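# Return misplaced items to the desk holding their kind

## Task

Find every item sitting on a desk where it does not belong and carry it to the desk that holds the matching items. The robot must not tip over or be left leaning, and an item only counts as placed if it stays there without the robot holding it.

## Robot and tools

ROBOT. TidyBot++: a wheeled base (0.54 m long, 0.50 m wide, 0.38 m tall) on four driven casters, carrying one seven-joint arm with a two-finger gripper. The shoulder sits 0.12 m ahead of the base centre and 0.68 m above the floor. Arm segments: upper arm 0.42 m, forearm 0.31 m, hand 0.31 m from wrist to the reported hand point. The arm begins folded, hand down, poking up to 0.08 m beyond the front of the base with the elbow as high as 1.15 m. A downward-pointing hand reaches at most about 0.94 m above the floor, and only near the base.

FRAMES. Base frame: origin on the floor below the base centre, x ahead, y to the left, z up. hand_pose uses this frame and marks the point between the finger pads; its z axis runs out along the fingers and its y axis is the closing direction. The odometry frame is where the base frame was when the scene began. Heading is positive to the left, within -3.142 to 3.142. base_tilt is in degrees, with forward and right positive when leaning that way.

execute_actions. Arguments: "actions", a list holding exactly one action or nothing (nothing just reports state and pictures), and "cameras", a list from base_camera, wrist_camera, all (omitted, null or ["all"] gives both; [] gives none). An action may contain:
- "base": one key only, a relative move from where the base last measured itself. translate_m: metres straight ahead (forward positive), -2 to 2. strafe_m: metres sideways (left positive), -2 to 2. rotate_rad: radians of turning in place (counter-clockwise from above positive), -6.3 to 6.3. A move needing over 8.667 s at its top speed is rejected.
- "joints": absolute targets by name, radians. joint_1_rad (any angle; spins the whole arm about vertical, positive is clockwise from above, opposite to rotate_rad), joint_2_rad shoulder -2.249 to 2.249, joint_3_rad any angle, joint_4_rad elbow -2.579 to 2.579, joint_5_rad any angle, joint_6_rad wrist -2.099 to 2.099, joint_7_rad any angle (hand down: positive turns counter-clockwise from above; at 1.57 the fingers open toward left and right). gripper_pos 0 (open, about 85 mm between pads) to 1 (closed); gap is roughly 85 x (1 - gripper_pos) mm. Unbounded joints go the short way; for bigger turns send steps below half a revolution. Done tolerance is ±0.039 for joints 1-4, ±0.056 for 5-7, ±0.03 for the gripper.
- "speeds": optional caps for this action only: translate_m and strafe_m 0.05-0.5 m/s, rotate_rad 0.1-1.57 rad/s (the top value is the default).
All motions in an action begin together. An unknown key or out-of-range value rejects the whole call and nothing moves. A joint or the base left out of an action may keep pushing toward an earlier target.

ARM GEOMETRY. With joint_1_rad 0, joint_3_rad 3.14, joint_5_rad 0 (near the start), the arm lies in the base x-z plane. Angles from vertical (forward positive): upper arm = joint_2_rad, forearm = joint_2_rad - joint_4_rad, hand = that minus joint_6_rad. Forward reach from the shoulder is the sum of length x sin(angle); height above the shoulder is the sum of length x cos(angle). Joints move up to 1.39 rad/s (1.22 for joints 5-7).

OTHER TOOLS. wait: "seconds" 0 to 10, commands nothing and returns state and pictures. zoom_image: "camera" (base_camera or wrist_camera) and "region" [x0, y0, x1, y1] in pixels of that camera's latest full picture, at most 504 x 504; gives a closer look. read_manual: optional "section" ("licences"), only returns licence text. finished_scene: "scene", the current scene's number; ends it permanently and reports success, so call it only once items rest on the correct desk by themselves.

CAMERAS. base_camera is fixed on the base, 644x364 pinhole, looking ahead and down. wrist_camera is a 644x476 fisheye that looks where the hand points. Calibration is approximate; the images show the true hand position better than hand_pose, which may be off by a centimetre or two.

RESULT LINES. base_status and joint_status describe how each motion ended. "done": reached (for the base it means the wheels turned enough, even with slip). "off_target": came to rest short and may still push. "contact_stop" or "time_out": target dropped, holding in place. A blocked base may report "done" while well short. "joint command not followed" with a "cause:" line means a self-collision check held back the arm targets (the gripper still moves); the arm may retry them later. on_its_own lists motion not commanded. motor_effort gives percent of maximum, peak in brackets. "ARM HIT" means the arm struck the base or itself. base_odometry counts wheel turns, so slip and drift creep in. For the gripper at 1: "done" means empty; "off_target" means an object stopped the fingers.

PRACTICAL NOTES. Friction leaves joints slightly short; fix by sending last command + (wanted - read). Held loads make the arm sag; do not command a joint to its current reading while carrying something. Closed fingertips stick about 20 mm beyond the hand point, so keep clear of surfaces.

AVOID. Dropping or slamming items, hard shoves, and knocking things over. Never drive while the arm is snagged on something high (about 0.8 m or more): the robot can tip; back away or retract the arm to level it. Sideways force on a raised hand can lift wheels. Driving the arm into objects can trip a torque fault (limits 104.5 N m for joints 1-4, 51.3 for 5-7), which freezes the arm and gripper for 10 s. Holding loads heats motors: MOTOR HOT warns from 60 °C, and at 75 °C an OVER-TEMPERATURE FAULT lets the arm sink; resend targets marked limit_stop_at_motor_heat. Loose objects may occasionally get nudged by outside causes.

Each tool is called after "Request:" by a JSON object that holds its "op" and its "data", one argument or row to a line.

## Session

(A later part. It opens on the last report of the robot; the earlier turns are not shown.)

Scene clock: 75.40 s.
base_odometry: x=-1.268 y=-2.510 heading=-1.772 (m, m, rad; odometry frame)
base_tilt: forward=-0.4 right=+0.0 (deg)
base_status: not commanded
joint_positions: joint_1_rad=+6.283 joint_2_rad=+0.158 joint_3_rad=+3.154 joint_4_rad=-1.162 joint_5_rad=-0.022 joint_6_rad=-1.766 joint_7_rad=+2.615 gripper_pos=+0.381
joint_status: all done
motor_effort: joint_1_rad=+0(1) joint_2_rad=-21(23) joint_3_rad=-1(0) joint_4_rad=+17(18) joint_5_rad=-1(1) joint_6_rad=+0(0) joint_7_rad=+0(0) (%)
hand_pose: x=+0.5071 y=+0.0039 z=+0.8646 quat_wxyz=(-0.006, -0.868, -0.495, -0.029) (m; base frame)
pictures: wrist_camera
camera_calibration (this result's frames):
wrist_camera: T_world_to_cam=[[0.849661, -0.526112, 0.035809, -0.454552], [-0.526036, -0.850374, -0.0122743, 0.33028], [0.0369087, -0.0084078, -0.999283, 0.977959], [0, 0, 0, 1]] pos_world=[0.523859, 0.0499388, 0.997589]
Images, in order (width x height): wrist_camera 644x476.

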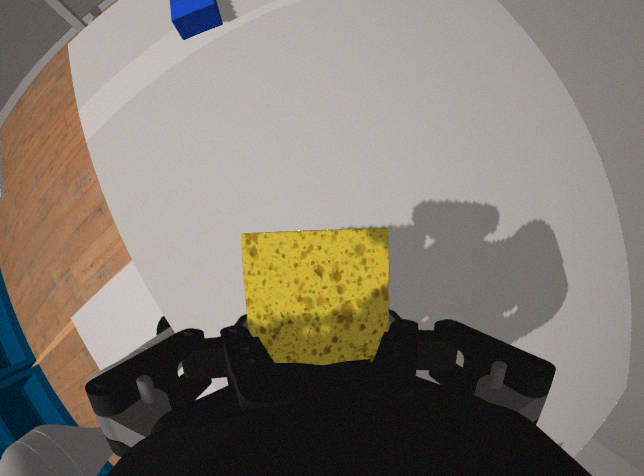

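Request:
{"op": "execute_actions", "data": {
  "actions": [
    {"base": {"translate_m": -0.45}, "joints": {"joint_2_rad": -0.1, "joint_4_rad": -1.0, "joint_6_rad": -1.4, "joint_7_rad": 1.57}}
  ],
  "cameras": []
}}

Request:
{"op": "execute_actions", "data": {
  "actions": [
    {"base": {"rotate_rad": 1.56}}
  ]
}}

Scene clock: 78.20 s.
base_odometry: x=-1.178 y=-2.069 heading=-1.772 (m, m, rad; odometry frame)
base_tilt: forward=-0.4 right=-0.1 (deg)
base_status: done
joint_positions: joint_1_rad=+6.287 joint_2_rad=-0.101 joint_3_rad=+3.154 joint_4_rad=-1.011 joint_5_rad=-0.022 joint_6_rad=-1.429 joint_7_rad=+1.586 gripper_pos=+0.381
joint_status: all done
motor_effort: joint_1_rad=-1(2) joint_2_rad=-12(26) joint_3_rad=+1(2) joint_4_rad=+17(18) joint_5_rad=-1(2) joint_6_rad=+6(7) joint_7_rad=+0(0) (%)
hand_pose: x=+0.5486 y=+0.0007 z=+1.0772 quat_wxyz=(+0.005, -0.920, -0.002, -0.391) (m; base frame)
pictures: none
No camera images: the call's "cameras" was empty. Leave "cameras" out to get every camera's image.

Scene clock: 80.53 s.
base_odometry: x=-1.178 y=-2.069 heading=-0.213 (m, m, rad; odometry frame)
base_tilt: forward=-0.5 right=-0.1 (deg)
base_status: done
joint_positions: joint_1_rad=+6.290 joint_2_rad=-0.099 joint_3_rad=+3.152 joint_4_rad=-1.011 joint_5_rad=-0.022 joint_6_rad=-1.429 joint_7_rad=+1.586 gripper_pos=+0.381
joint_status: not commanded
motor_effort: joint_1_rad=+0(2) joint_2_rad=-12(15) joint_3_rad=+0(3) joint_4_rad=+18(18) joint_5_rad=-1(2) joint_6_rad=+6(6) joint_7_rad=+0(0) (%)
hand_pose: x=+0.5495 y=+0.0000 z=+1.0763 quat_wxyz=(+0.005, -0.921, -0.002, -0.390) (m; base frame)
pictures: base_camera, wrist_camera
camera_calibration (this result's frames):
wrist_camera: T_world_to_cam=[[-0.00628262, -0.999722, -0.0227419, 0.0331149], [-0.719458, 0.0203141, -0.694239, 1.19213], [0.694507, 0.0120002, -0.719385, 0.525368], [0, 0, 0, 1]] pos_world=[0.493026, 0.00258404, 1.20632]
Images, in order (width x height): base_camera 644x364, wrist_camera 644x476.

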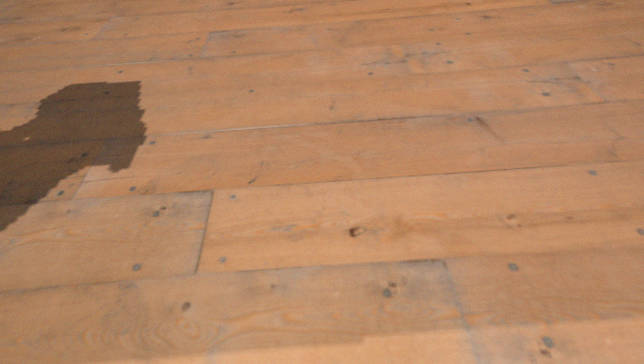

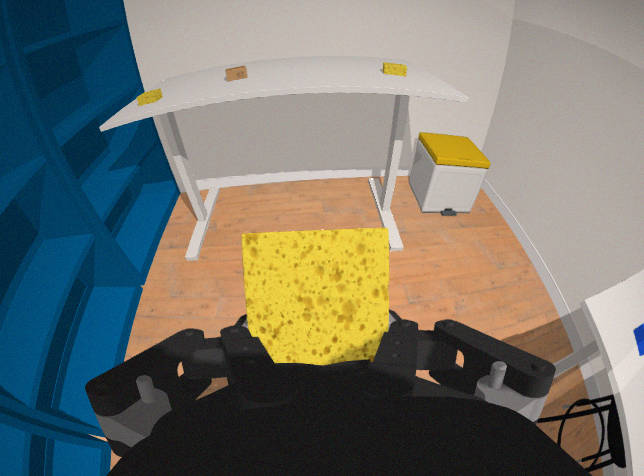

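Request:
{"op": "zoom_image", "data": {
  "camera": "wrist_camera",
  "region": [90, 40, 490, 150]
}}

Region (90, 40, 490, 150) of wrist_camera's 644x476 image, scaled by 1.260; it fills the top 139 rows of this view, and the rest is white.

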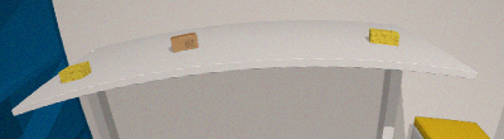

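Request:
{"op": "execute_actions", "data": {
  "actions": [
    {"base": {"translate_m": 0.75}}
  ]
}}

Scene clock: 84.60 s.
base_odometry: x=-0.444 y=-2.226 heading=-0.212 (m, m, rad; odometry frame)
base_tilt: forward=-0.5 right=-0.1 (deg)
base_status: done
joint_positions: joint_1_rad=+6.290 joint_2_rad=-0.097 joint_3_rad=+3.152 joint_4_rad=-1.011 joint_5_rad=-0.022 joint_6_rad=-1.429 joint_7_rad=+1.586 gripper_pos=+0.381
joint_status: not commanded
motor_effort: joint_1_rad=+0(1) joint_2_rad=-13(16) joint_3_rad=+1(1) joint_4_rad=+18(19) joint_5_rad=-1(1) joint_6_rad=+6(7) joint_7_rad=+0(0) (%)
hand_pose: x=+0.5504 y=+0.0000 z=+1.0755 quat_wxyz=(+0.005, -0.921, -0.002, -0.389) (m; base frame)
pictures: base_camera, wrist_camera
camera_calibration (this result's frames):
wrist_camera: T_world_to_cam=[[-0.00632631, -0.999721, -0.0227381, 0.0331155], [-0.720756, 0.0203204, -0.692891, 1.19154], [0.69316, 0.0120052, -0.720683, 0.526269], [0, 0, 0, 1]] pos_world=[0.494231, 0.00257568, 1.20564]
Images, in order (width x height): base_camera 644x364, wrist_camera 644x476.

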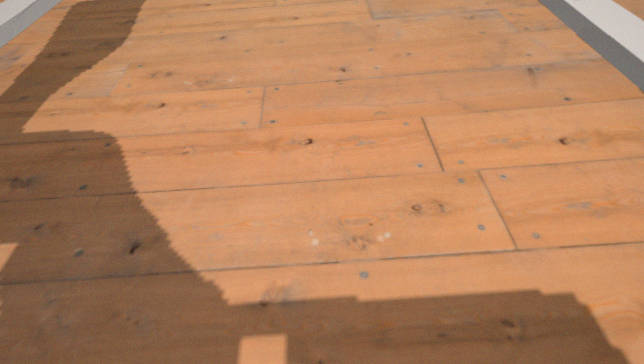

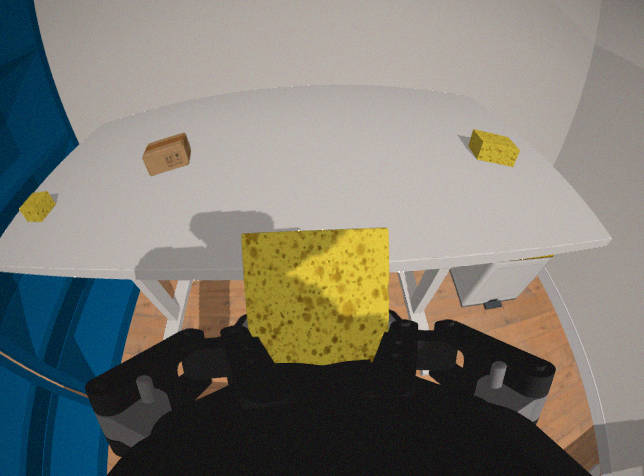

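Request:
{"op": "zoom_image", "data": {
  "camera": "wrist_camera",
  "region": [120, 110, 330, 290]
}}

Region (120, 110, 330, 290) of wrist_camera's 644x476 image, scaled by 2.400; it fills the top 432 rows of this view, and the rest is white.

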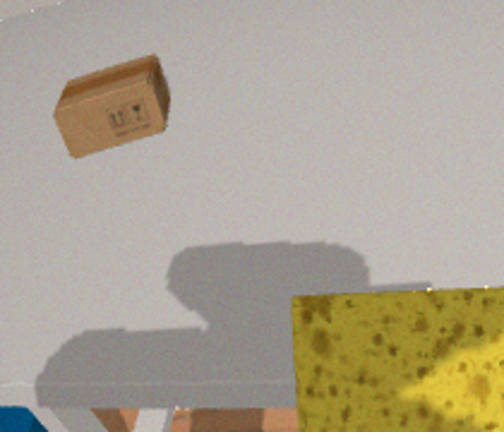

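Request:
{"op": "execute_actions", "data": {
  "actions": [
    {"base": {"translate_m": 0.35}, "speeds": {"translate_m": 0.3}, "joints": {"joint_2_rad": 0.235, "joint_4_rad": -0.52, "joint_6_rad": -2.095}}
  ]
}}

Scene clock: 90.57 s.
base_odometry: x=-0.102 y=-2.299 heading=-0.211 (m, m, rad; odometry frame)
base_tilt: forward=-0.5 right=+0.0 (deg)
base_status: done
joint_positions: joint_1_rad=+6.290 joint_2_rad=+0.239 joint_3_rad=+3.152 joint_4_rad=-0.537 joint_5_rad=-0.022 joint_6_rad=-2.056 joint_7_rad=+1.586 gripper_pos=+0.381
joint_status: all done
joint sent to its limit — the command would take joint_6_rad past its lower limit, so that joint was sent only as far as its limit.
motor_effort: joint_1_rad=-1(1) joint_2_rad=-21(24) joint_3_rad=+0(1) joint_4_rad=+13(18) joint_5_rad=-1(1) joint_6_rad=+2(7) joint_7_rad=+0(0) (%)
hand_pose: x=+0.5338 y=+0.0009 z=+1.0186 quat_wxyz=(+0.005, -0.988, -0.006, -0.154) (m; base frame)
pictures: base_camera, wrist_camera
camera_calibration (this result's frames):
wrist_camera: T_world_to_cam=[[-0.00570686, -0.999859, -0.0157887, 0.0252642], [-0.96191, 0.00980421, -0.273192, 0.841292], [0.273308, 0.0136282, -0.96183, 0.966463], [0, 0, 0, 1]] pos_world=[0.545249, 0.00384122, 1.15981]
Images, in order (width x height): base_camera 644x364, wrist_camera 644x476.

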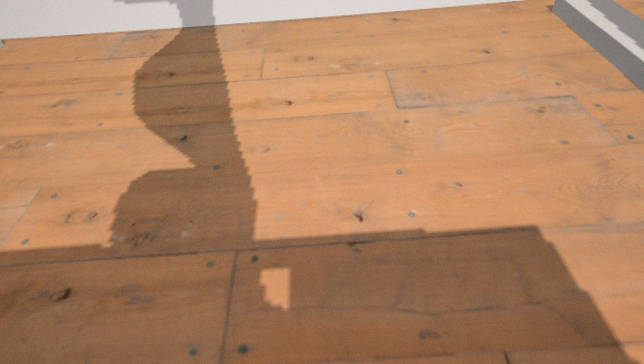

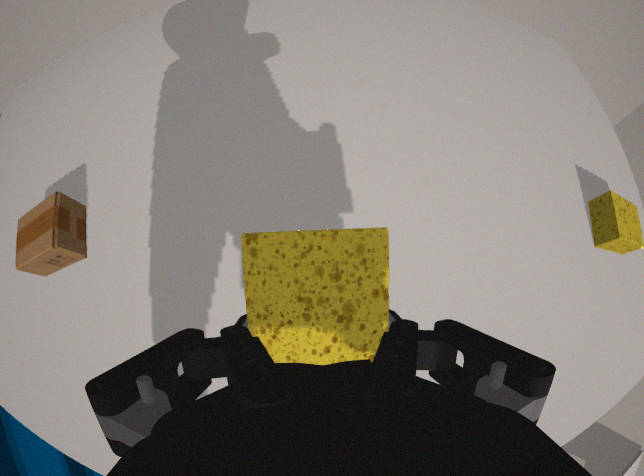

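Request:
{"op": "zoom_image", "data": {
  "camera": "wrist_camera",
  "region": [0, 160, 140, 290]
}}

Region (0, 160, 140, 290) of wrist_camera's 644x476 image, scaled by 3.600; it fills the top 468 rows of this view, and the rest is white.

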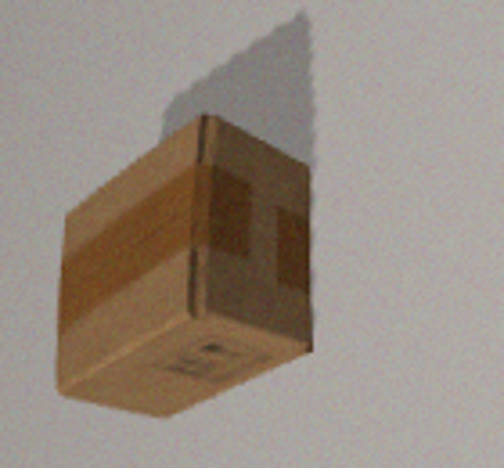

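Request:
{"op": "zoom_image", "data": {
  "camera": "wrist_camera",
  "region": [534, 150, 644, 270]
}}

Region (534, 150, 644, 270) of wrist_camera's 644x476 image, scaled by 4.200; it fills the left 462 columns of this view, and the rest is white.

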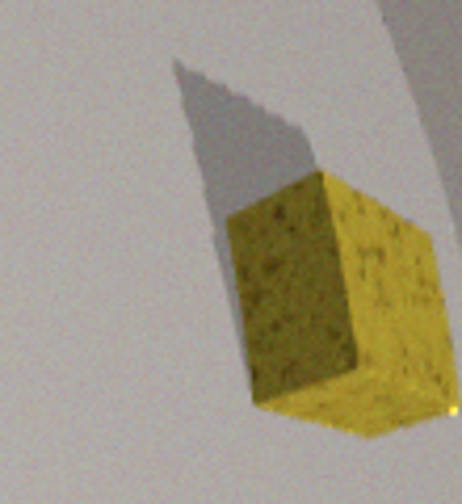

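Request:
{"op": "execute_actions", "data": {
  "actions": [
    {"joints": {"joint_4_rad": -0.65}}
  ],
  "cameras": ["wrist_camera"]
}}

Scene clock: 95.00 s.
base_odometry: x=-0.102 y=-2.299 heading=-0.211 (m, m, rad; odometry frame)
base_tilt: forward=-0.5 right=-0.1 (deg)
base_status: not commanded
joint_positions: joint_1_rad=+6.290 joint_2_rad=+0.239 joint_3_rad=+3.152 joint_4_rad=-0.639 joint_5_rad=-0.022 joint_6_rad=-2.056 joint_7_rad=+1.586 gripper_pos=+0.381
joint_status: all done
motor_effort: joint_1_rad=-1(0) joint_2_rad=-21(22) joint_3_rad=-1(1) joint_4_rad=+14(15) joint_5_rad=-1(1) joint_6_rad=+1(2) joint_7_rad=+0(0) (%)
hand_pose: x=+0.5247 y=+0.0010 z=+0.9868 quat_wxyz=(+0.006, -0.995, -0.005, -0.104) (m; base frame)
pictures: wrist_camera
camera_calibration (this result's frames):
wrist_camera: T_world_to_cam=[[-0.00764236, -0.999828, -0.0169061, 0.0269061], [-0.98478, 0.0104609, -0.17349, 0.737544], [0.173637, 0.0153229, -0.98469, 1.0132], [0, 0, 0, 1]] pos_world=[0.550595, 0.00366097, 1.1261]
Images, in order (width x height): wrist_camera 644x476.

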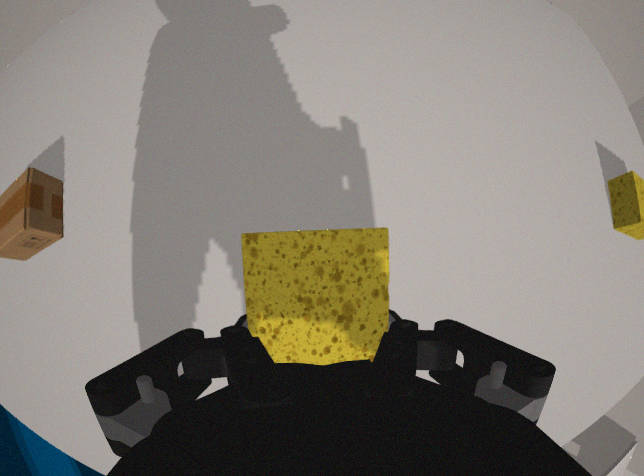

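Request:
{"op": "zoom_image", "data": {
  "camera": "wrist_camera",
  "region": [0, 140, 120, 280]
}}

Region (0, 140, 120, 280) of wrist_camera's 644x476 image, scaled by 3.600; it fills the left 432 columns of this view, and the rest is white.

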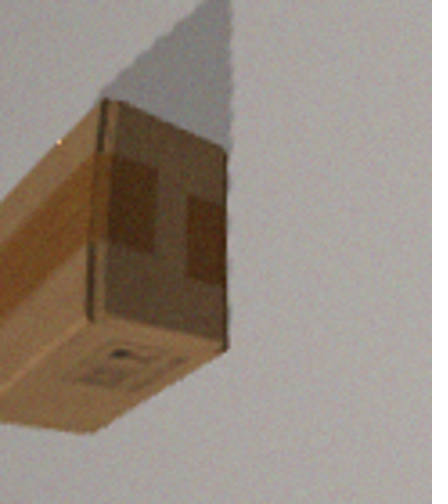

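Request:
{"op": "execute_actions", "data": {
  "actions": [
    {"joints": {"joint_4_rad": -0.685}}
  ],
  "cameras": ["wrist_camera"]
}}

Scene clock: 97.07 s.
base_odometry: x=-0.102 y=-2.299 heading=-0.211 (m, m, rad; odometry frame)
base_tilt: forward=-0.5 right=-0.1 (deg)
base_status: not commanded
joint_positions: joint_1_rad=+6.290 joint_2_rad=+0.234 joint_3_rad=+3.152 joint_4_rad=-0.654 joint_5_rad=-0.022 joint_6_rad=-2.056 joint_7_rad=+1.586 gripper_pos=+0.381
joint_status: all done
motor_effort: joint_1_rad=+0(0) joint_2_rad=-18(21) joint_3_rad=+0(1) joint_4_rad=+9(15) joint_5_rad=-1(1) joint_6_rad=-5(7) joint_7_rad=+0(0) (%)
hand_pose: x=+0.5218 y=+0.0010 z=+0.9844 quat_wxyz=(+0.006, -0.995, -0.005, -0.099) (m; base frame)
pictures: wrist_camera
camera_calibration (this result's frames):
wrist_camera: T_world_to_cam=[[-0.00783436, -0.999824, -0.0170486, 0.0271103], [-0.986336, 0.0105321, -0.164407, 0.726071], [0.164558, 0.0155276, -0.986245, 1.01769], [0, 0, 0, 1]] pos_world=[0.548894, 0.00365622, 1.12352]
Images, in order (width x height): wrist_camera 644x476.

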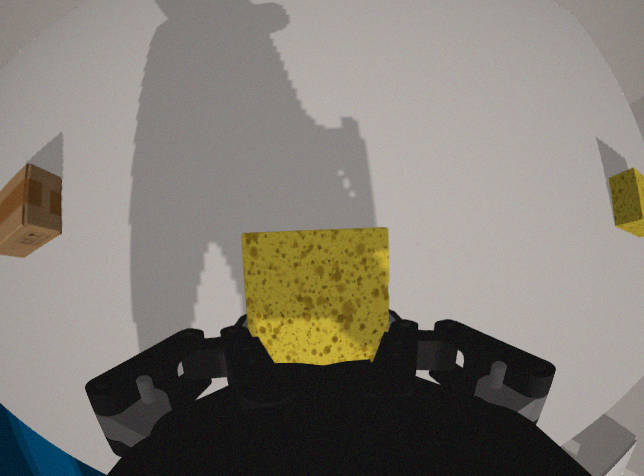

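Request:
{"op": "execute_actions", "data": {
  "actions": [
    {"joints": {"joint_4_rad": -0.66, "gripper_pos": 0.0}}
  ],
  "cameras": ["wrist_camera"]
}}

Scene clock: 98.63 s.
base_odometry: x=-0.102 y=-2.299 heading=-0.211 (m, m, rad; odometry frame)
base_tilt: forward=-0.4 right=+0.0 (deg)
base_status: not commanded
joint_positions: joint_1_rad=+6.290 joint_2_rad=+0.234 joint_3_rad=+3.152 joint_4_rad=-0.655 joint_5_rad=-0.022 joint_6_rad=-2.056 joint_7_rad=+1.586 gripper_pos=+0.000
joint_status: all done
motor_effort: joint_1_rad=+0(0) joint_2_rad=-22(22) joint_3_rad=+0(1) joint_4_rad=+15(14) joint_5_rad=-1(1) joint_6_rad=+1(6) joint_7_rad=+0(0) (%)
hand_pose: x=+0.5216 y=+0.0010 z=+0.9840 quat_wxyz=(+0.006, -0.995, -0.005, -0.098) (m; base frame)
pictures: wrist_camera
camera_calibration (this result's frames):
wrist_camera: T_world_to_cam=[[-0.00786125, -0.999824, -0.0170617, 0.0271305], [-0.986563, 0.0105392, -0.16304, 0.724624], [0.163191, 0.0155508, -0.986472, 1.01824], [0, 0, 0, 1]] pos_world=[0.548934, 0.0036543, 1.12307]
Images, in order (width x height): wrist_camera 644x476.

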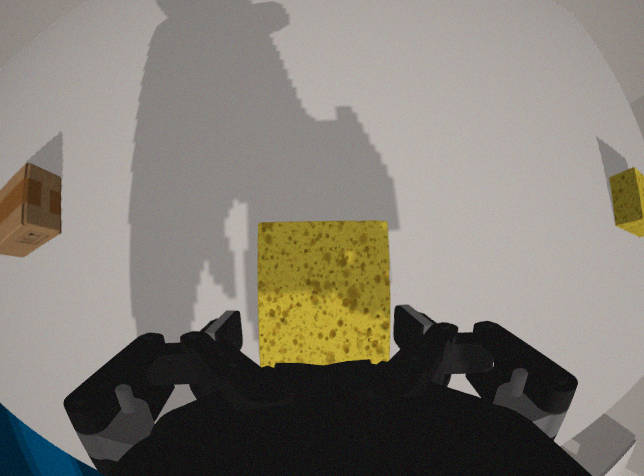

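Request:
{"op": "execute_actions", "data": {
  "actions": [
    {"joints": {"joint_4_rad": -0.44}}
  ],
  "cameras": ["wrist_camera"]
}}

Scene clock: 104.10 s.
base_odometry: x=-0.102 y=-2.299 heading=-0.211 (m, m, rad; odometry frame)
base_tilt: forward=-0.5 right=+0.0 (deg)
base_status: not commanded
joint_positions: joint_1_rad=+6.290 joint_2_rad=+0.234 joint_3_rad=+3.152 joint_4_rad=-0.453 joint_5_rad=-0.022 joint_6_rad=-2.056 joint_7_rad=+1.586 gripper_pos=+0.000
joint_status: all done
motor_effort: joint_1_rad=-1(0) joint_2_rad=-20(23) joint_3_rad=+0(0) joint_4_rad=+13(16) joint_5_rad=-1(1) joint_6_rad=+3(3) joint_7_rad=+0(0) (%)
hand_pose: x=+0.5368 y=+0.0009 z=+1.0475 quat_wxyz=(+0.004, -0.980, -0.006, -0.198) (m; base frame)
pictures: wrist_camera
camera_calibration (this result's frames):
wrist_camera: T_world_to_cam=[[-0.00413109, -0.999883, -0.0147097, 0.0237566], [-0.933707, 0.00912322, -0.357921, 0.925745], [0.358014, 0.012256, -0.933636, 0.918425], [0, 0, 0, 1]] pos_world=[0.535663, 0.00405184, 1.18917]
Images, in order (width x height): wrist_camera 644x476.

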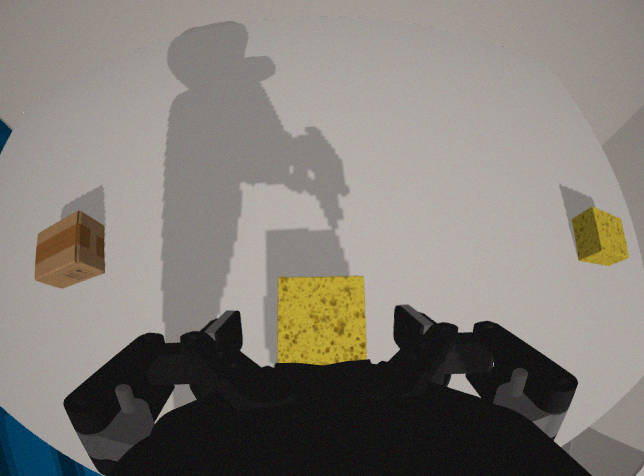

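Request:
{"op": "execute_actions", "data": {
  "actions": [
    {"base": {"strafe_m": 0.28}, "joints": {"joint_4_rad": -0.37, "joint_7_rad": 0.305}}
  ]
}}

Scene clock: 106.57 s.
base_odometry: x=-0.043 y=-2.025 heading=-0.211 (m, m, rad; odometry frame)
base_tilt: forward=-0.5 right=-0.1 (deg)
base_status: done
joint_positions: joint_1_rad=+6.292 joint_2_rad=+0.234 joint_3_rad=+3.152 joint_4_rad=-0.386 joint_5_rad=-0.022 joint_6_rad=-2.056 joint_7_rad=+0.314 gripper_pos=+0.000
joint_status: all done
motor_effort: joint_1_rad=+0(3) joint_2_rad=-19(21) joint_3_rad=+0(1) joint_4_rad=+13(14) joint_5_rad=+0(0) joint_6_rad=+3(4) joint_7_rad=+0(1) (%)
hand_pose: x=+0.5390 y=+0.0002 z=+1.0690 quat_wxyz=(+0.140, -0.786, +0.574, -0.184) (m; base frame)
pictures: base_camera, wrist_camera
camera_calibration (this result's frames):
wrist_camera: T_world_to_cam=[[-0.854592, -0.283865, -0.434849, 0.930782], [-0.272007, 0.958001, -0.0908094, 0.293092], [0.442364, 0.0406769, -0.895913, 0.851962], [0, 0, 0, 1]] pos_world=[0.498284, -0.0512207, 1.19465]
Images, in order (width x height): base_camera 644x364, wrist_camera 644x476.

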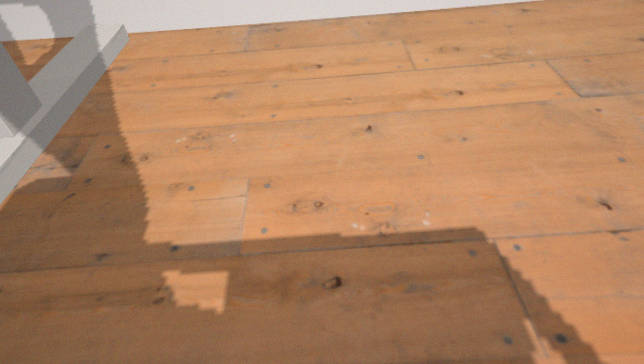

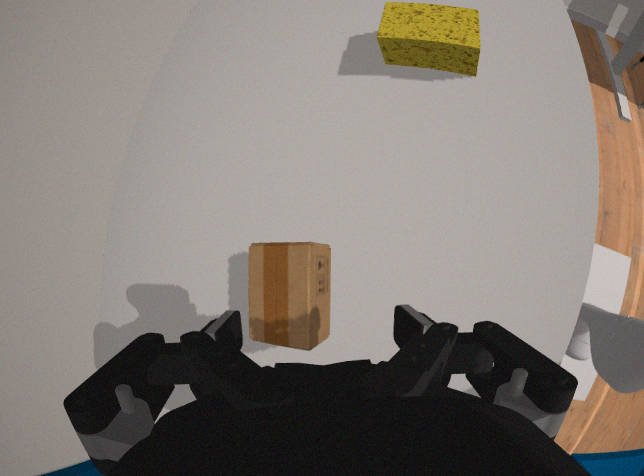

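Request:
{"op": "execute_actions", "data": {
  "actions": []
}}

Scene clock: 107.57 s.
base_odometry: x=-0.043 y=-2.025 heading=-0.211 (m, m, rad; odometry frame)
base_tilt: forward=-0.5 right=+0.0 (deg)
base_status: done
joint_positions: joint_1_rad=+6.292 joint_2_rad=+0.234 joint_3_rad=+3.152 joint_4_rad=-0.386 joint_5_rad=-0.022 joint_6_rad=-2.056 joint_7_rad=+0.314 gripper_pos=+0.000
joint_status: all done
motor_effort: joint_1_rad=+0(3) joint_2_rad=-19(21) joint_3_rad=-1(1) joint_4_rad=+12(14) joint_5_rad=-1(0) joint_6_rad=+4(4) joint_7_rad=+0(1) (%)
hand_pose: x=+0.5390 y=+0.0002 z=+1.0690 quat_wxyz=(+0.140, -0.786, +0.574, -0.184) (m; base frame)
pictures: base_camera, wrist_camera
camera_calibration (this result's frames):
wrist_camera: T_world_to_cam=[[-0.854592, -0.283865, -0.434849, 0.930782], [-0.272007, 0.958001, -0.0908094, 0.293092], [0.442364, 0.040677, -0.895913, 0.851962], [0, 0, 0, 1]] pos_world=[0.498284, -0.0512207, 1.19465]
Images, in order (width x height): base_camera 644x364, wrist_camera 644x476.

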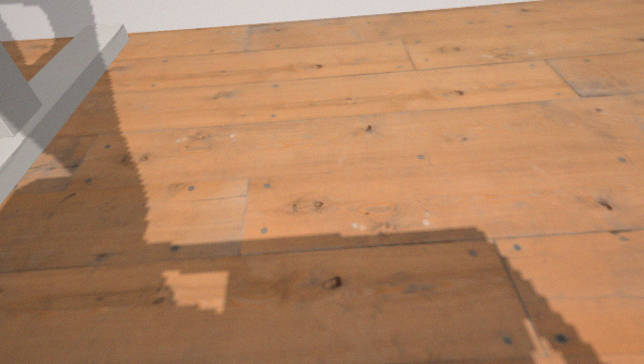

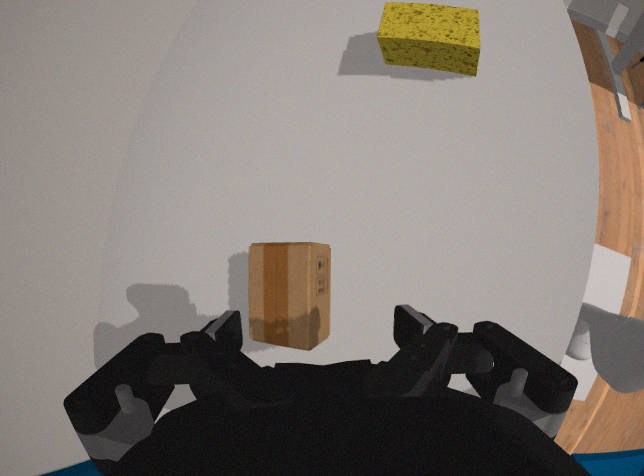

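Request:
{"op": "zoom_image", "data": {
  "camera": "wrist_camera",
  "region": [200, 210, 440, 390]
}}

Region (200, 210, 440, 390) of wrist_camera's 644x476 image, scaled by 2.100; it fills the top 378 rows of this view, and the rest is white.

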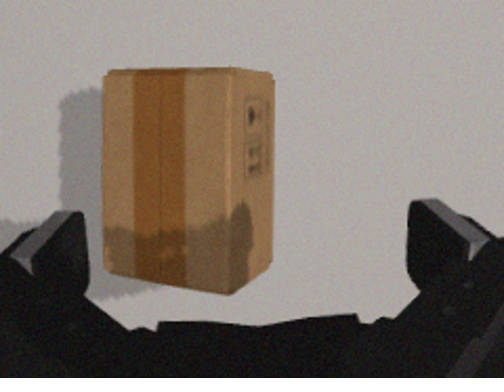

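Request:
{"op": "execute_actions", "data": {
  "actions": [
    {"joints": {"joint_2_rad": 0.34, "joint_4_rad": -0.37, "joint_6_rad": -1.975}}
  ],
  "cameras": ["wrist_camera"]
}}

Scene clock: 112.90 s.
base_odometry: x=-0.043 y=-2.025 heading=-0.211 (m, m, rad; odometry frame)
base_tilt: forward=-0.5 right=-0.1 (deg)
base_status: not commanded
joint_positions: joint_1_rad=+6.292 joint_2_rad=+0.344 joint_3_rad=+3.152 joint_4_rad=-0.381 joint_5_rad=-0.022 joint_6_rad=-2.007 joint_7_rad=+0.314 gripper_pos=+0.000
joint_status: all done
motor_effort: joint_1_rad=+0(0) joint_2_rad=-24(27) joint_3_rad=-1(1) joint_4_rad=+13(15) joint_5_rad=-1(1) joint_6_rad=+3(4) joint_7_rad=+0(0) (%)
hand_pose: x=+0.5935 y=-0.0002 z=+1.0277 quat_wxyz=(+0.124, -0.791, +0.578, -0.162) (m; base frame)
pictures: wrist_camera
camera_calibration (this result's frames):
wrist_camera: T_world_to_cam=[[-0.877963, -0.283116, -0.386039, 0.922915], [-0.27621, 0.958201, -0.0745528, 0.290366], [0.39101, 0.0411731, -0.919465, 0.84556], [0, 0, 0, 1]] pos_world=[0.559865, -0.0517515, 1.15539]
Images, in order (width x height): wrist_camera 644x476.

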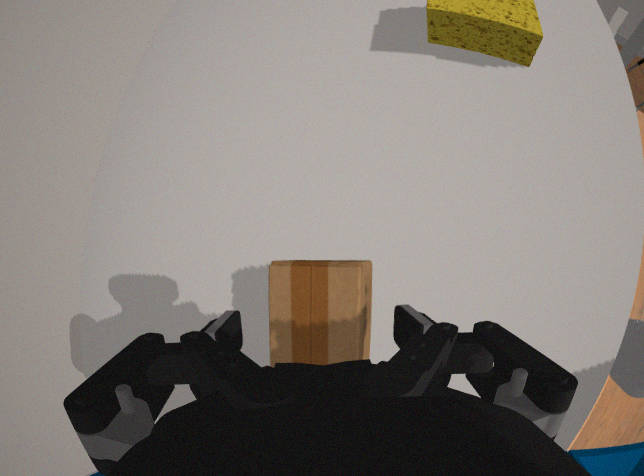

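Request:
{"op": "execute_actions", "data": {
  "actions": [
    {"joints": {"joint_2_rad": 0.376, "joint_4_rad": -0.465, "joint_6_rad": -1.975}}
  ],
  "cameras": ["wrist_camera"]
}}

Scene clock: 115.13 s.
base_odometry: x=-0.043 y=-2.025 heading=-0.211 (m, m, rad; odometry frame)
base_tilt: forward=-0.4 right=-0.1 (deg)
base_status: not commanded
joint_positions: joint_1_rad=+6.292 joint_2_rad=+0.371 joint_3_rad=+3.152 joint_4_rad=-0.453 joint_5_rad=-0.022 joint_6_rad=-2.007 joint_7_rad=+0.314 gripper_pos=+0.000
joint_status: all done
motor_effort: joint_1_rad=+0(1) joint_2_rad=-26(27) joint_3_rad=+0(2) joint_4_rad=+14(15) joint_5_rad=-1(1) joint_6_rad=+2(4) joint_7_rad=+0(0) (%)
hand_pose: x=+0.5974 y=-0.0003 z=+0.9913 quat_wxyz=(+0.096, -0.797, +0.583, -0.122) (m; base frame)
pictures: wrist_camera
camera_calibration (this result's frames):
wrist_camera: T_world_to_cam=[[-0.911746, -0.282328, -0.298345, 0.845592], [-0.281864, 0.958373, -0.0455401, 0.263441], [0.298783, 0.0425718, -0.953371, 0.899291], [0, 0, 0, 1]] pos_world=[0.576526, -0.0520257, 1.12163]
Images, in order (width x height): wrist_camera 644x476.

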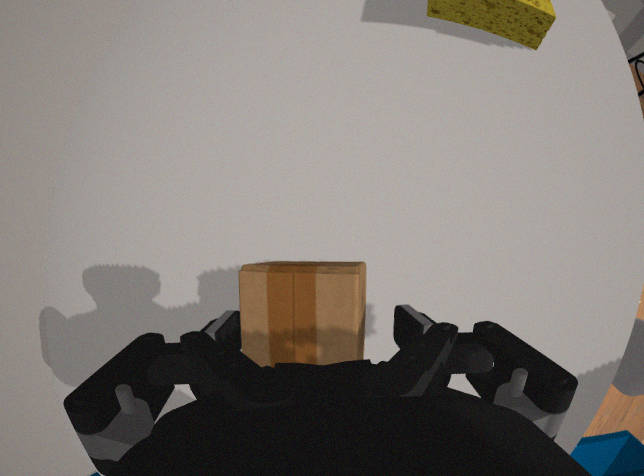

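Request:
{"op": "zoom_image", "data": {
  "camera": "wrist_camera",
  "region": [190, 240, 450, 390]
}}

Region (190, 240, 450, 390) of wrist_camera's 644x476 image, scaled by 1.938; it fills the top 291 rows of this view, and the rest is white.

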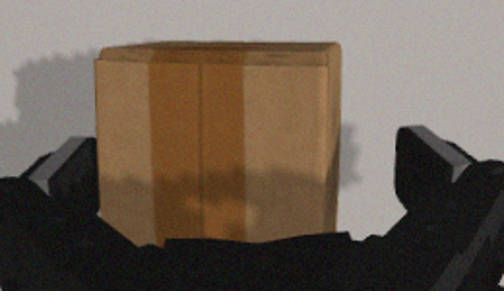

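Request:
{"op": "execute_actions", "data": {
  "actions": [
    {"joints": {"joint_2_rad": 0.395}}
  ],
  "cameras": ["wrist_camera"]
}}

Scene clock: 116.60 s.
base_odometry: x=-0.043 y=-2.025 heading=-0.211 (m, m, rad; odometry frame)
base_tilt: forward=-0.4 right=-0.1 (deg)
base_status: not commanded
joint_positions: joint_1_rad=+6.292 joint_2_rad=+0.384 joint_3_rad=+3.152 joint_4_rad=-0.453 joint_5_rad=-0.022 joint_6_rad=-2.007 joint_7_rad=+0.314 gripper_pos=+0.000
joint_status: all done
motor_effort: joint_1_rad=+0(0) joint_2_rad=-26(27) joint_3_rad=-1(1) joint_4_rad=+14(15) joint_5_rad=-1(0) joint_6_rad=+2(2) joint_7_rad=+0(0) (%)
hand_pose: x=+0.6014 y=-0.0003 z=+0.9850 quat_wxyz=(+0.092, -0.798, +0.584, -0.117) (m; base frame)
pictures: wrist_camera
camera_calibration (this result's frames):
wrist_camera: T_world_to_cam=[[-0.915587, -0.282293, -0.286377, 0.837864], [-0.282436, 0.958378, -0.0417223, 0.260898], [0.286235, 0.0426827, -0.957208, 0.903422], [0, 0, 0, 1]] pos_world=[0.582234, -0.0520762, 1.11559]
Images, in order (width x height): wrist_camera 644x476.

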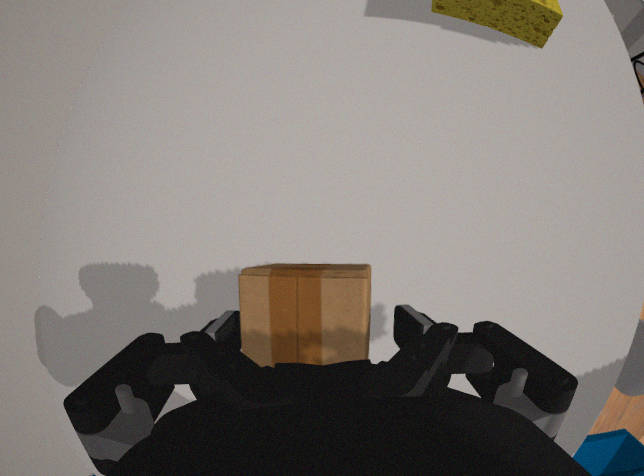

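Now close the gripper.

Request:
{"op": "execute_actions", "data": {
  "actions": [
    {"joints": {"gripper_pos": 1.0}}
  ],
  "cameras": ["wrist_camera"]
}}

Scene clock: 117.80 s.
base_odometry: x=-0.043 y=-2.025 heading=-0.211 (m, m, rad; odometry frame)
base_tilt: forward=-0.4 right=+0.0 (deg)
base_status: not commanded
joint_positions: joint_1_rad=+6.292 joint_2_rad=+0.378 joint_3_rad=+3.152 joint_4_rad=-0.454 joint_5_rad=-0.022 joint_6_rad=-2.003 joint_7_rad=+0.314 gripper_pos=+0.297
joint_status: gripper_pos off_target (ended at +0.297, target +1.000)
motor_effort: joint_1_rad=+0(0) joint_2_rad=-24(27) joint_3_rad=+0(1) joint_4_rad=+14(15) joint_5_rad=-1(1) joint_6_rad=+2(3) joint_7_rad=+0(0) (%)
hand_pose: x=+0.6006 y=-0.0003 z=+0.9878 quat_wxyz=(+0.094, -0.798, +0.583, -0.120) (m; base frame)
pictures: wrist_camera
camera_calibration (this result's frames):
wrist_camera: T_world_to_cam=[[-0.913162, -0.28226, -0.294047, 0.844038], [-0.282028, 0.958391, -0.0441354, 0.262913], [0.29427, 0.0426267, -0.954771, 0.899102], [0, 0, 0, 1]] pos_world=[0.580313, -0.0520618, 1.11823]
Images, in order (width x height): wrist_camera 644x476.

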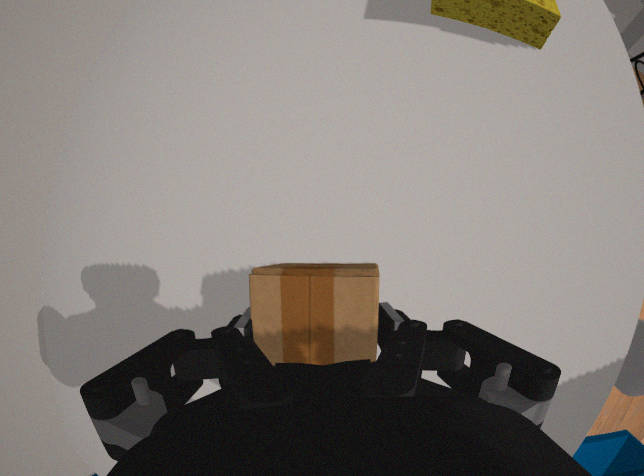

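Request:
{"op": "execute_actions", "data": {
  "actions": [
    {"joints": {"joint_2_rad": 0.2}}
  ],
  "cameras": ["wrist_camera"]
}}

Scene clock: 119.80 s.
base_odometry: x=-0.043 y=-2.025 heading=-0.211 (m, m, rad; odometry frame)
base_tilt: forward=-0.5 right=+0.0 (deg)
base_status: not commanded
joint_positions: joint_1_rad=+6.292 joint_2_rad=+0.197 joint_3_rad=+3.152 joint_4_rad=-0.462 joint_5_rad=-0.022 joint_6_rad=-2.003 joint_7_rad=+0.314 gripper_pos=+0.297
joint_status: all done
motor_effort: joint_1_rad=-1(0) joint_2_rad=-19(31) joint_3_rad=-1(0) joint_4_rad=+14(16) joint_5_rad=-1(1) joint_6_rad=+4(4) joint_7_rad=+0(0) (%)
hand_pose: x=+0.5377 y=+0.0002 z=+1.0666 quat_wxyz=(+0.144, -0.784, +0.573, -0.189) (m; base frame)
pictures: wrist_camera
camera_calibration (this result's frames):
wrist_camera: T_world_to_cam=[[-0.849155, -0.28277, -0.446069, 0.937667], [-0.270118, 0.958299, -0.0932719, 0.294135], [0.453842, 0.0412891, -0.890125, 0.838046], [0, 0, 0, 1]] pos_world=[0.495335, -0.0513271, 1.19166]
Images, in order (width x height): wrist_camera 644x476.

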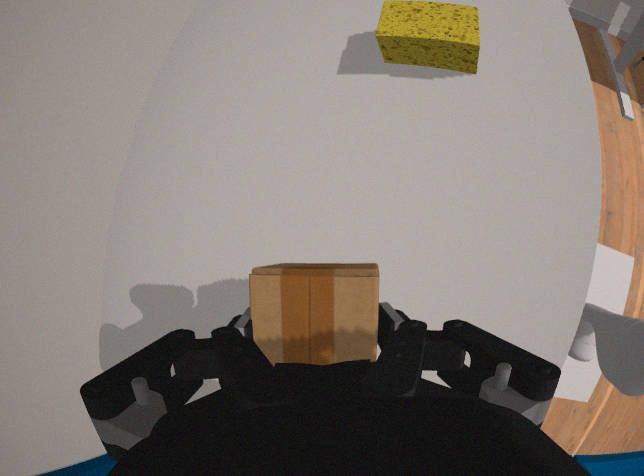

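Request:
{"op": "execute_actions", "data": {
  "actions": [
    {"base": {"translate_m": -0.4}, "joints": {"joint_2_rad": -0.1, "joint_4_rad": -0.9, "joint_6_rad": -1.5, "joint_7_rad": 1.57, "joint_1_rad": 0.0}}
  ],
  "cameras": []
}}

Request:
{"op": "execute_actions", "data": {
  "actions": [
    {"base": {"rotate_rad": 2.75}}
  ]
}}

Scene clock: 123.97 s.
base_odometry: x=-0.435 y=-1.941 heading=-0.211 (m, m, rad; odometry frame)
base_tilt: forward=-0.4 right=+0.0 (deg)
base_status: done
joint_positions: joint_1_rad=+6.292 joint_2_rad=-0.106 joint_3_rad=+3.152 joint_4_rad=-0.887 joint_5_rad=-0.022 joint_6_rad=-1.542 joint_7_rad=+1.546 gripper_pos=+0.297
joint_status: all done
motor_effort: joint_1_rad=-1(0) joint_2_rad=-11(23) joint_3_rad=-1(0) joint_4_rad=+16(17) joint_5_rad=-1(1) joint_6_rad=+7(6) joint_7_rad=+0(0) (%)
hand_pose: x=+0.5234 y=-0.0003 z=+1.1106 quat_wxyz=(+0.012, -0.917, +0.017, -0.398) (m; base frame)
pictures: none
No camera images: the call's "cameras" was empty. Leave "cameras" out to get every camera's image.

Scene clock: 127.03 s.
base_odometry: x=-0.434 y=-1.941 heading=+2.538 (m, m, rad; odometry frame)
base_tilt: forward=-0.5 right=-0.1 (deg)
base_status: done
joint_positions: joint_1_rad=+6.292 joint_2_rad=-0.094 joint_3_rad=+3.152 joint_4_rad=-0.891 joint_5_rad=-0.022 joint_6_rad=-1.537 joint_7_rad=+1.546 gripper_pos=+0.297
joint_status: not commanded
motor_effort: joint_1_rad=-1(2) joint_2_rad=-12(15) joint_3_rad=-1(2) joint_4_rad=+17(17) joint_5_rad=-1(2) joint_6_rad=+7(7) joint_7_rad=+0(0) (%)
hand_pose: x=+0.5297 y=-0.0003 z=+1.1054 quat_wxyz=(+0.012, -0.919, +0.017, -0.393) (m; base frame)
pictures: base_camera, wrist_camera
camera_calibration (this result's frames):
wrist_camera: T_world_to_cam=[[-0.0341721, -0.998137, -0.0505384, 0.0788964], [-0.713447, 0.059775, -0.698155, 1.19931], [0.699876, 0.012199, -0.71416, 0.551394], [0, 0, 0, 1]] pos_world=[0.47243, 0.000334441, 1.23507]
Images, in order (width x height): base_camera 644x364, wrist_camera 644x476.

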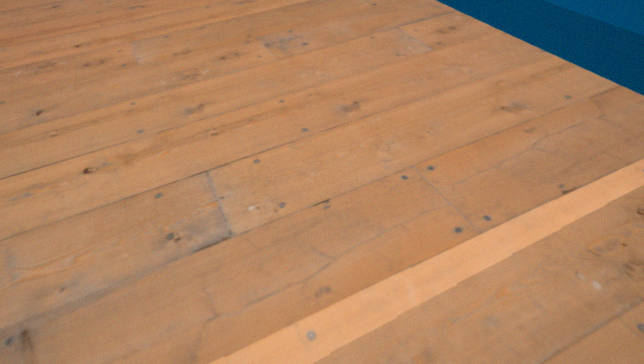

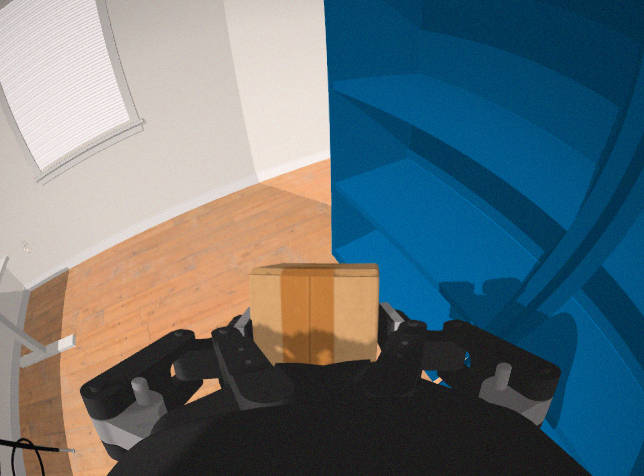

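Request:
{"op": "execute_actions", "data": {
  "actions": [
    {"base": {"rotate_rad": 0.24}, "joints": {"joint_2_rad": -0.35, "joint_4_rad": -1.95, "joint_6_rad": -1.55}}
  ],
  "cameras": []
}}

Request:
{"op": "execute_actions", "data": {
  "actions": [
    {"base": {"translate_m": 1.8}}
  ]
}}

Scene clock: 132.20 s.
base_odometry: x=-0.434 y=-1.941 heading=+2.777 (m, m, rad; odometry frame)
base_tilt: forward=-0.5 right=+0.0 (deg)
base_status: done
joint_positions: joint_1_rad=+6.290 joint_2_rad=-0.334 joint_3_rad=+3.152 joint_4_rad=-1.940 joint_5_rad=-0.022 joint_6_rad=-1.537 joint_7_rad=+1.546 gripper_pos=+0.297
joint_status: all done
motor_effort: joint_1_rad=+0(2) joint_2_rad=-4(13) joint_3_rad=+0(2) joint_4_rad=+17(20) joint_5_rad=-1(2) joint_6_rad=-1(6) joint_7_rad=+0(0) (%)
hand_pose: x=+0.2953 y=+0.0049 z=+0.7572 quat_wxyz=(+0.013, -1.000, +0.021, +0.000) (m; base frame)
pictures: none
No camera images: the call's "cameras" was empty. Leave "cameras" out to get every camera's image.

Scene clock: 137.17 s.
base_odometry: x=-2.117 y=-1.303 heading=+2.778 (m, m, rad; odometry frame)
base_tilt: forward=-0.5 right=+0.0 (deg)
base_status: done
joint_positions: joint_1_rad=+6.290 joint_2_rad=-0.343 joint_3_rad=+3.152 joint_4_rad=-1.940 joint_5_rad=-0.022 joint_6_rad=-1.537 joint_7_rad=+1.546 gripper_pos=+0.297
joint_status: not commanded
motor_effort: joint_1_rad=-1(1) joint_2_rad=-3(6) joint_3_rad=+0(1) joint_4_rad=+17(17) joint_5_rad=-1(1) joint_6_rad=-1(0) joint_7_rad=+0(0) (%)
hand_pose: x=+0.2945 y=+0.0049 z=+0.7587 quat_wxyz=(+0.013, -1.000, +0.021, -0.004) (m; base frame)
pictures: base_camera, wrist_camera
camera_calibration (this result's frames):
wrist_camera: T_world_to_cam=[[-0.0625577, -0.997662, -0.027527, 0.049421], [-0.997738, 0.0618346, 0.0263808, 0.323106], [-0.024617, 0.029115, -0.999273, 0.897898], [0, 0, 0, 1]] pos_world=[0.34757, 0.00318401, 0.890082]
Images, in order (width x height): base_camera 644x364, wrist_camera 644x476.

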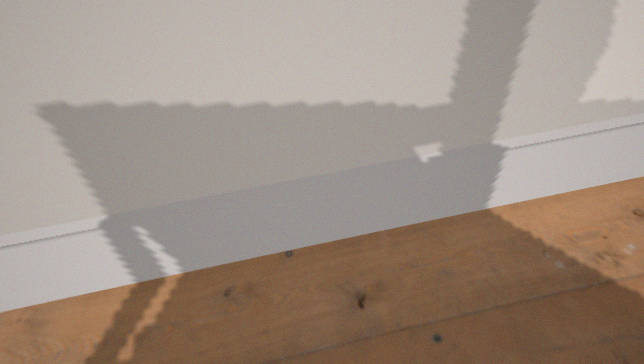

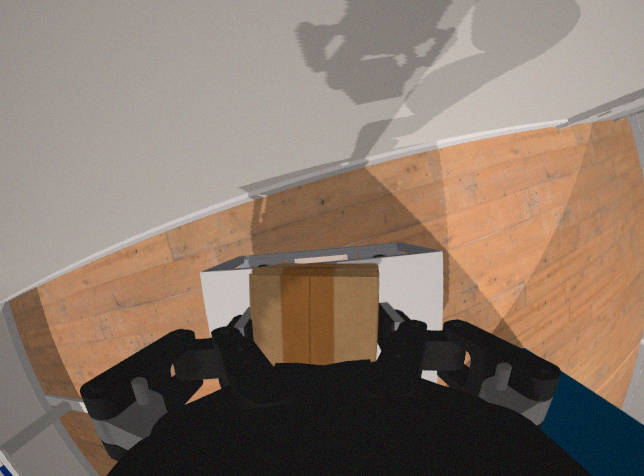

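Request:
{"op": "execute_actions", "data": {
  "actions": [
    {"base": {"rotate_rad": -1.422}}
  ]
}}

Scene clock: 139.63 s.
base_odometry: x=-2.117 y=-1.303 heading=+1.357 (m, m, rad; odometry frame)
base_tilt: forward=-0.5 right=-0.1 (deg)
base_status: done
joint_positions: joint_1_rad=+6.290 joint_2_rad=-0.343 joint_3_rad=+3.152 joint_4_rad=-1.940 joint_5_rad=-0.022 joint_6_rad=-1.537 joint_7_rad=+1.546 gripper_pos=+0.297
joint_status: not commanded
motor_effort: joint_1_rad=-1(1) joint_2_rad=-3(4) joint_3_rad=+0(2) joint_4_rad=+17(18) joint_5_rad=-1(1) joint_6_rad=+0(2) joint_7_rad=+0(0) (%)
hand_pose: x=+0.2945 y=+0.0049 z=+0.7587 quat_wxyz=(+0.013, -1.000, +0.021, -0.004) (m; base frame)
pictures: base_camera, wrist_camera
camera_calibration (this result's frames):
wrist_camera: T_world_to_cam=[[-0.0625579, -0.997662, -0.0275271, 0.0494211], [-0.997738, 0.0618348, 0.0263807, 0.323106], [-0.0246169, 0.0291151, -0.999273, 0.897898], [0, 0, 0, 1]] pos_world=[0.34757, 0.00318395, 0.890082]
Images, in order (width x height): base_camera 644x364, wrist_camera 644x476.

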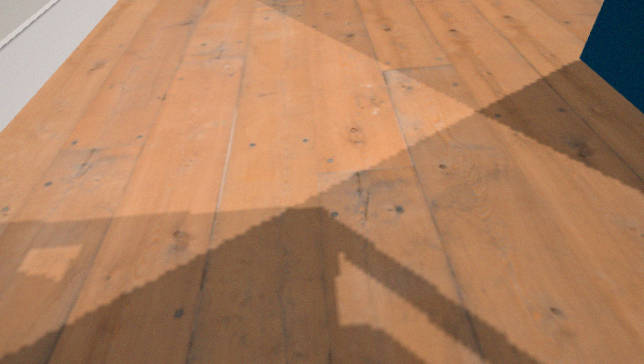

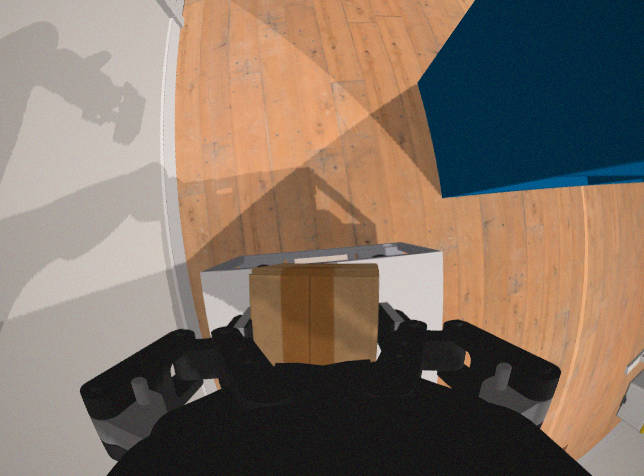

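Request:
{"op": "execute_actions", "data": {
  "actions": [
    {"base": {"translate_m": 1.48}}
  ],
  "cameras": []
}}

Request:
{"op": "execute_actions", "data": {
  "actions": [
    {"base": {"rotate_rad": -1.572}, "joints": {"joint_2_rad": -0.1, "joint_4_rad": -1.2, "joint_6_rad": -1.4}}
  ]
}}

Scene clock: 144.70 s.
base_odometry: x=-1.802 y=+0.143 heading=+1.356 (m, m, rad; odometry frame)
base_tilt: forward=-0.5 right=+0.0 (deg)
base_status: done
joint_positions: joint_1_rad=+6.290 joint_2_rad=-0.345 joint_3_rad=+3.152 joint_4_rad=-1.941 joint_5_rad=-0.022 joint_6_rad=-1.537 joint_7_rad=+1.546 gripper_pos=+0.297
joint_status: not commanded
motor_effort: joint_1_rad=+0(1) joint_2_rad=-3(6) joint_3_rad=+0(0) joint_4_rad=+18(19) joint_5_rad=-1(1) joint_6_rad=-1(1) joint_7_rad=+0(0) (%)
hand_pose: x=+0.2941 y=+0.0049 z=+0.7589 quat_wxyz=(+0.013, -1.000, +0.021, -0.005) (m; base frame)
pictures: none
No camera images: the call's "cameras" was empty. Leave "cameras" out to get every camera's image.

Scene clock: 147.03 s.
base_odometry: x=-1.802 y=+0.143 heading=-0.215 (m, m, rad; odometry frame)
base_tilt: forward=-0.4 right=-0.1 (deg)
base_status: done
joint_positions: joint_1_rad=+6.290 joint_2_rad=-0.110 joint_3_rad=+3.153 joint_4_rad=-1.217 joint_5_rad=-0.022 joint_6_rad=-1.438 joint_7_rad=+1.546 gripper_pos=+0.297
joint_status: all done
motor_effort: joint_1_rad=+0(1) joint_2_rad=-13(14) joint_3_rad=-1(2) joint_4_rad=+19(19) joint_5_rad=-1(0) joint_6_rad=+5(4) joint_7_rad=+0(0) (%)
hand_pose: x=+0.5290 y=+0.0002 z=+0.9833 quat_wxyz=(+0.012, -0.956, +0.019, -0.294) (m; base frame)
pictures: base_camera, wrist_camera
camera_calibration (this result's frames):
wrist_camera: T_world_to_cam=[[-0.0448924, -0.997854, -0.0476752, 0.076047], [-0.843835, 0.0634213, -0.532841, 1.01992], [0.534721, 0.0163095, -0.844871, 0.680538], [0, 0, 0, 1]] pos_world=[0.500161, 0.0000998655, 1.12205]
Images, in order (width x height): base_camera 644x364, wrist_camera 644x476.

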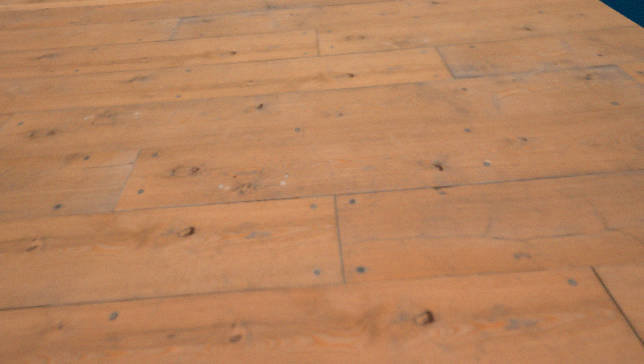

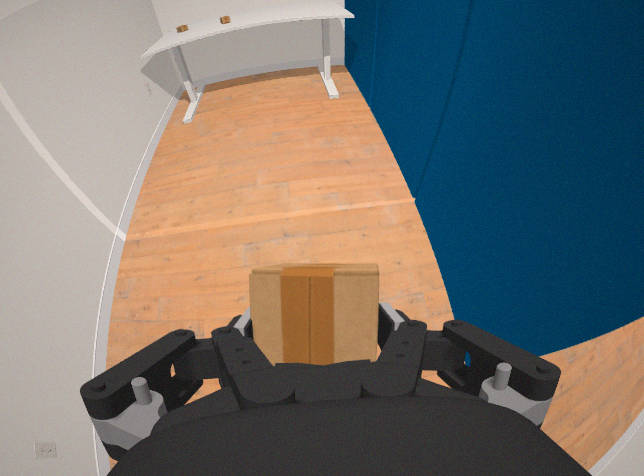

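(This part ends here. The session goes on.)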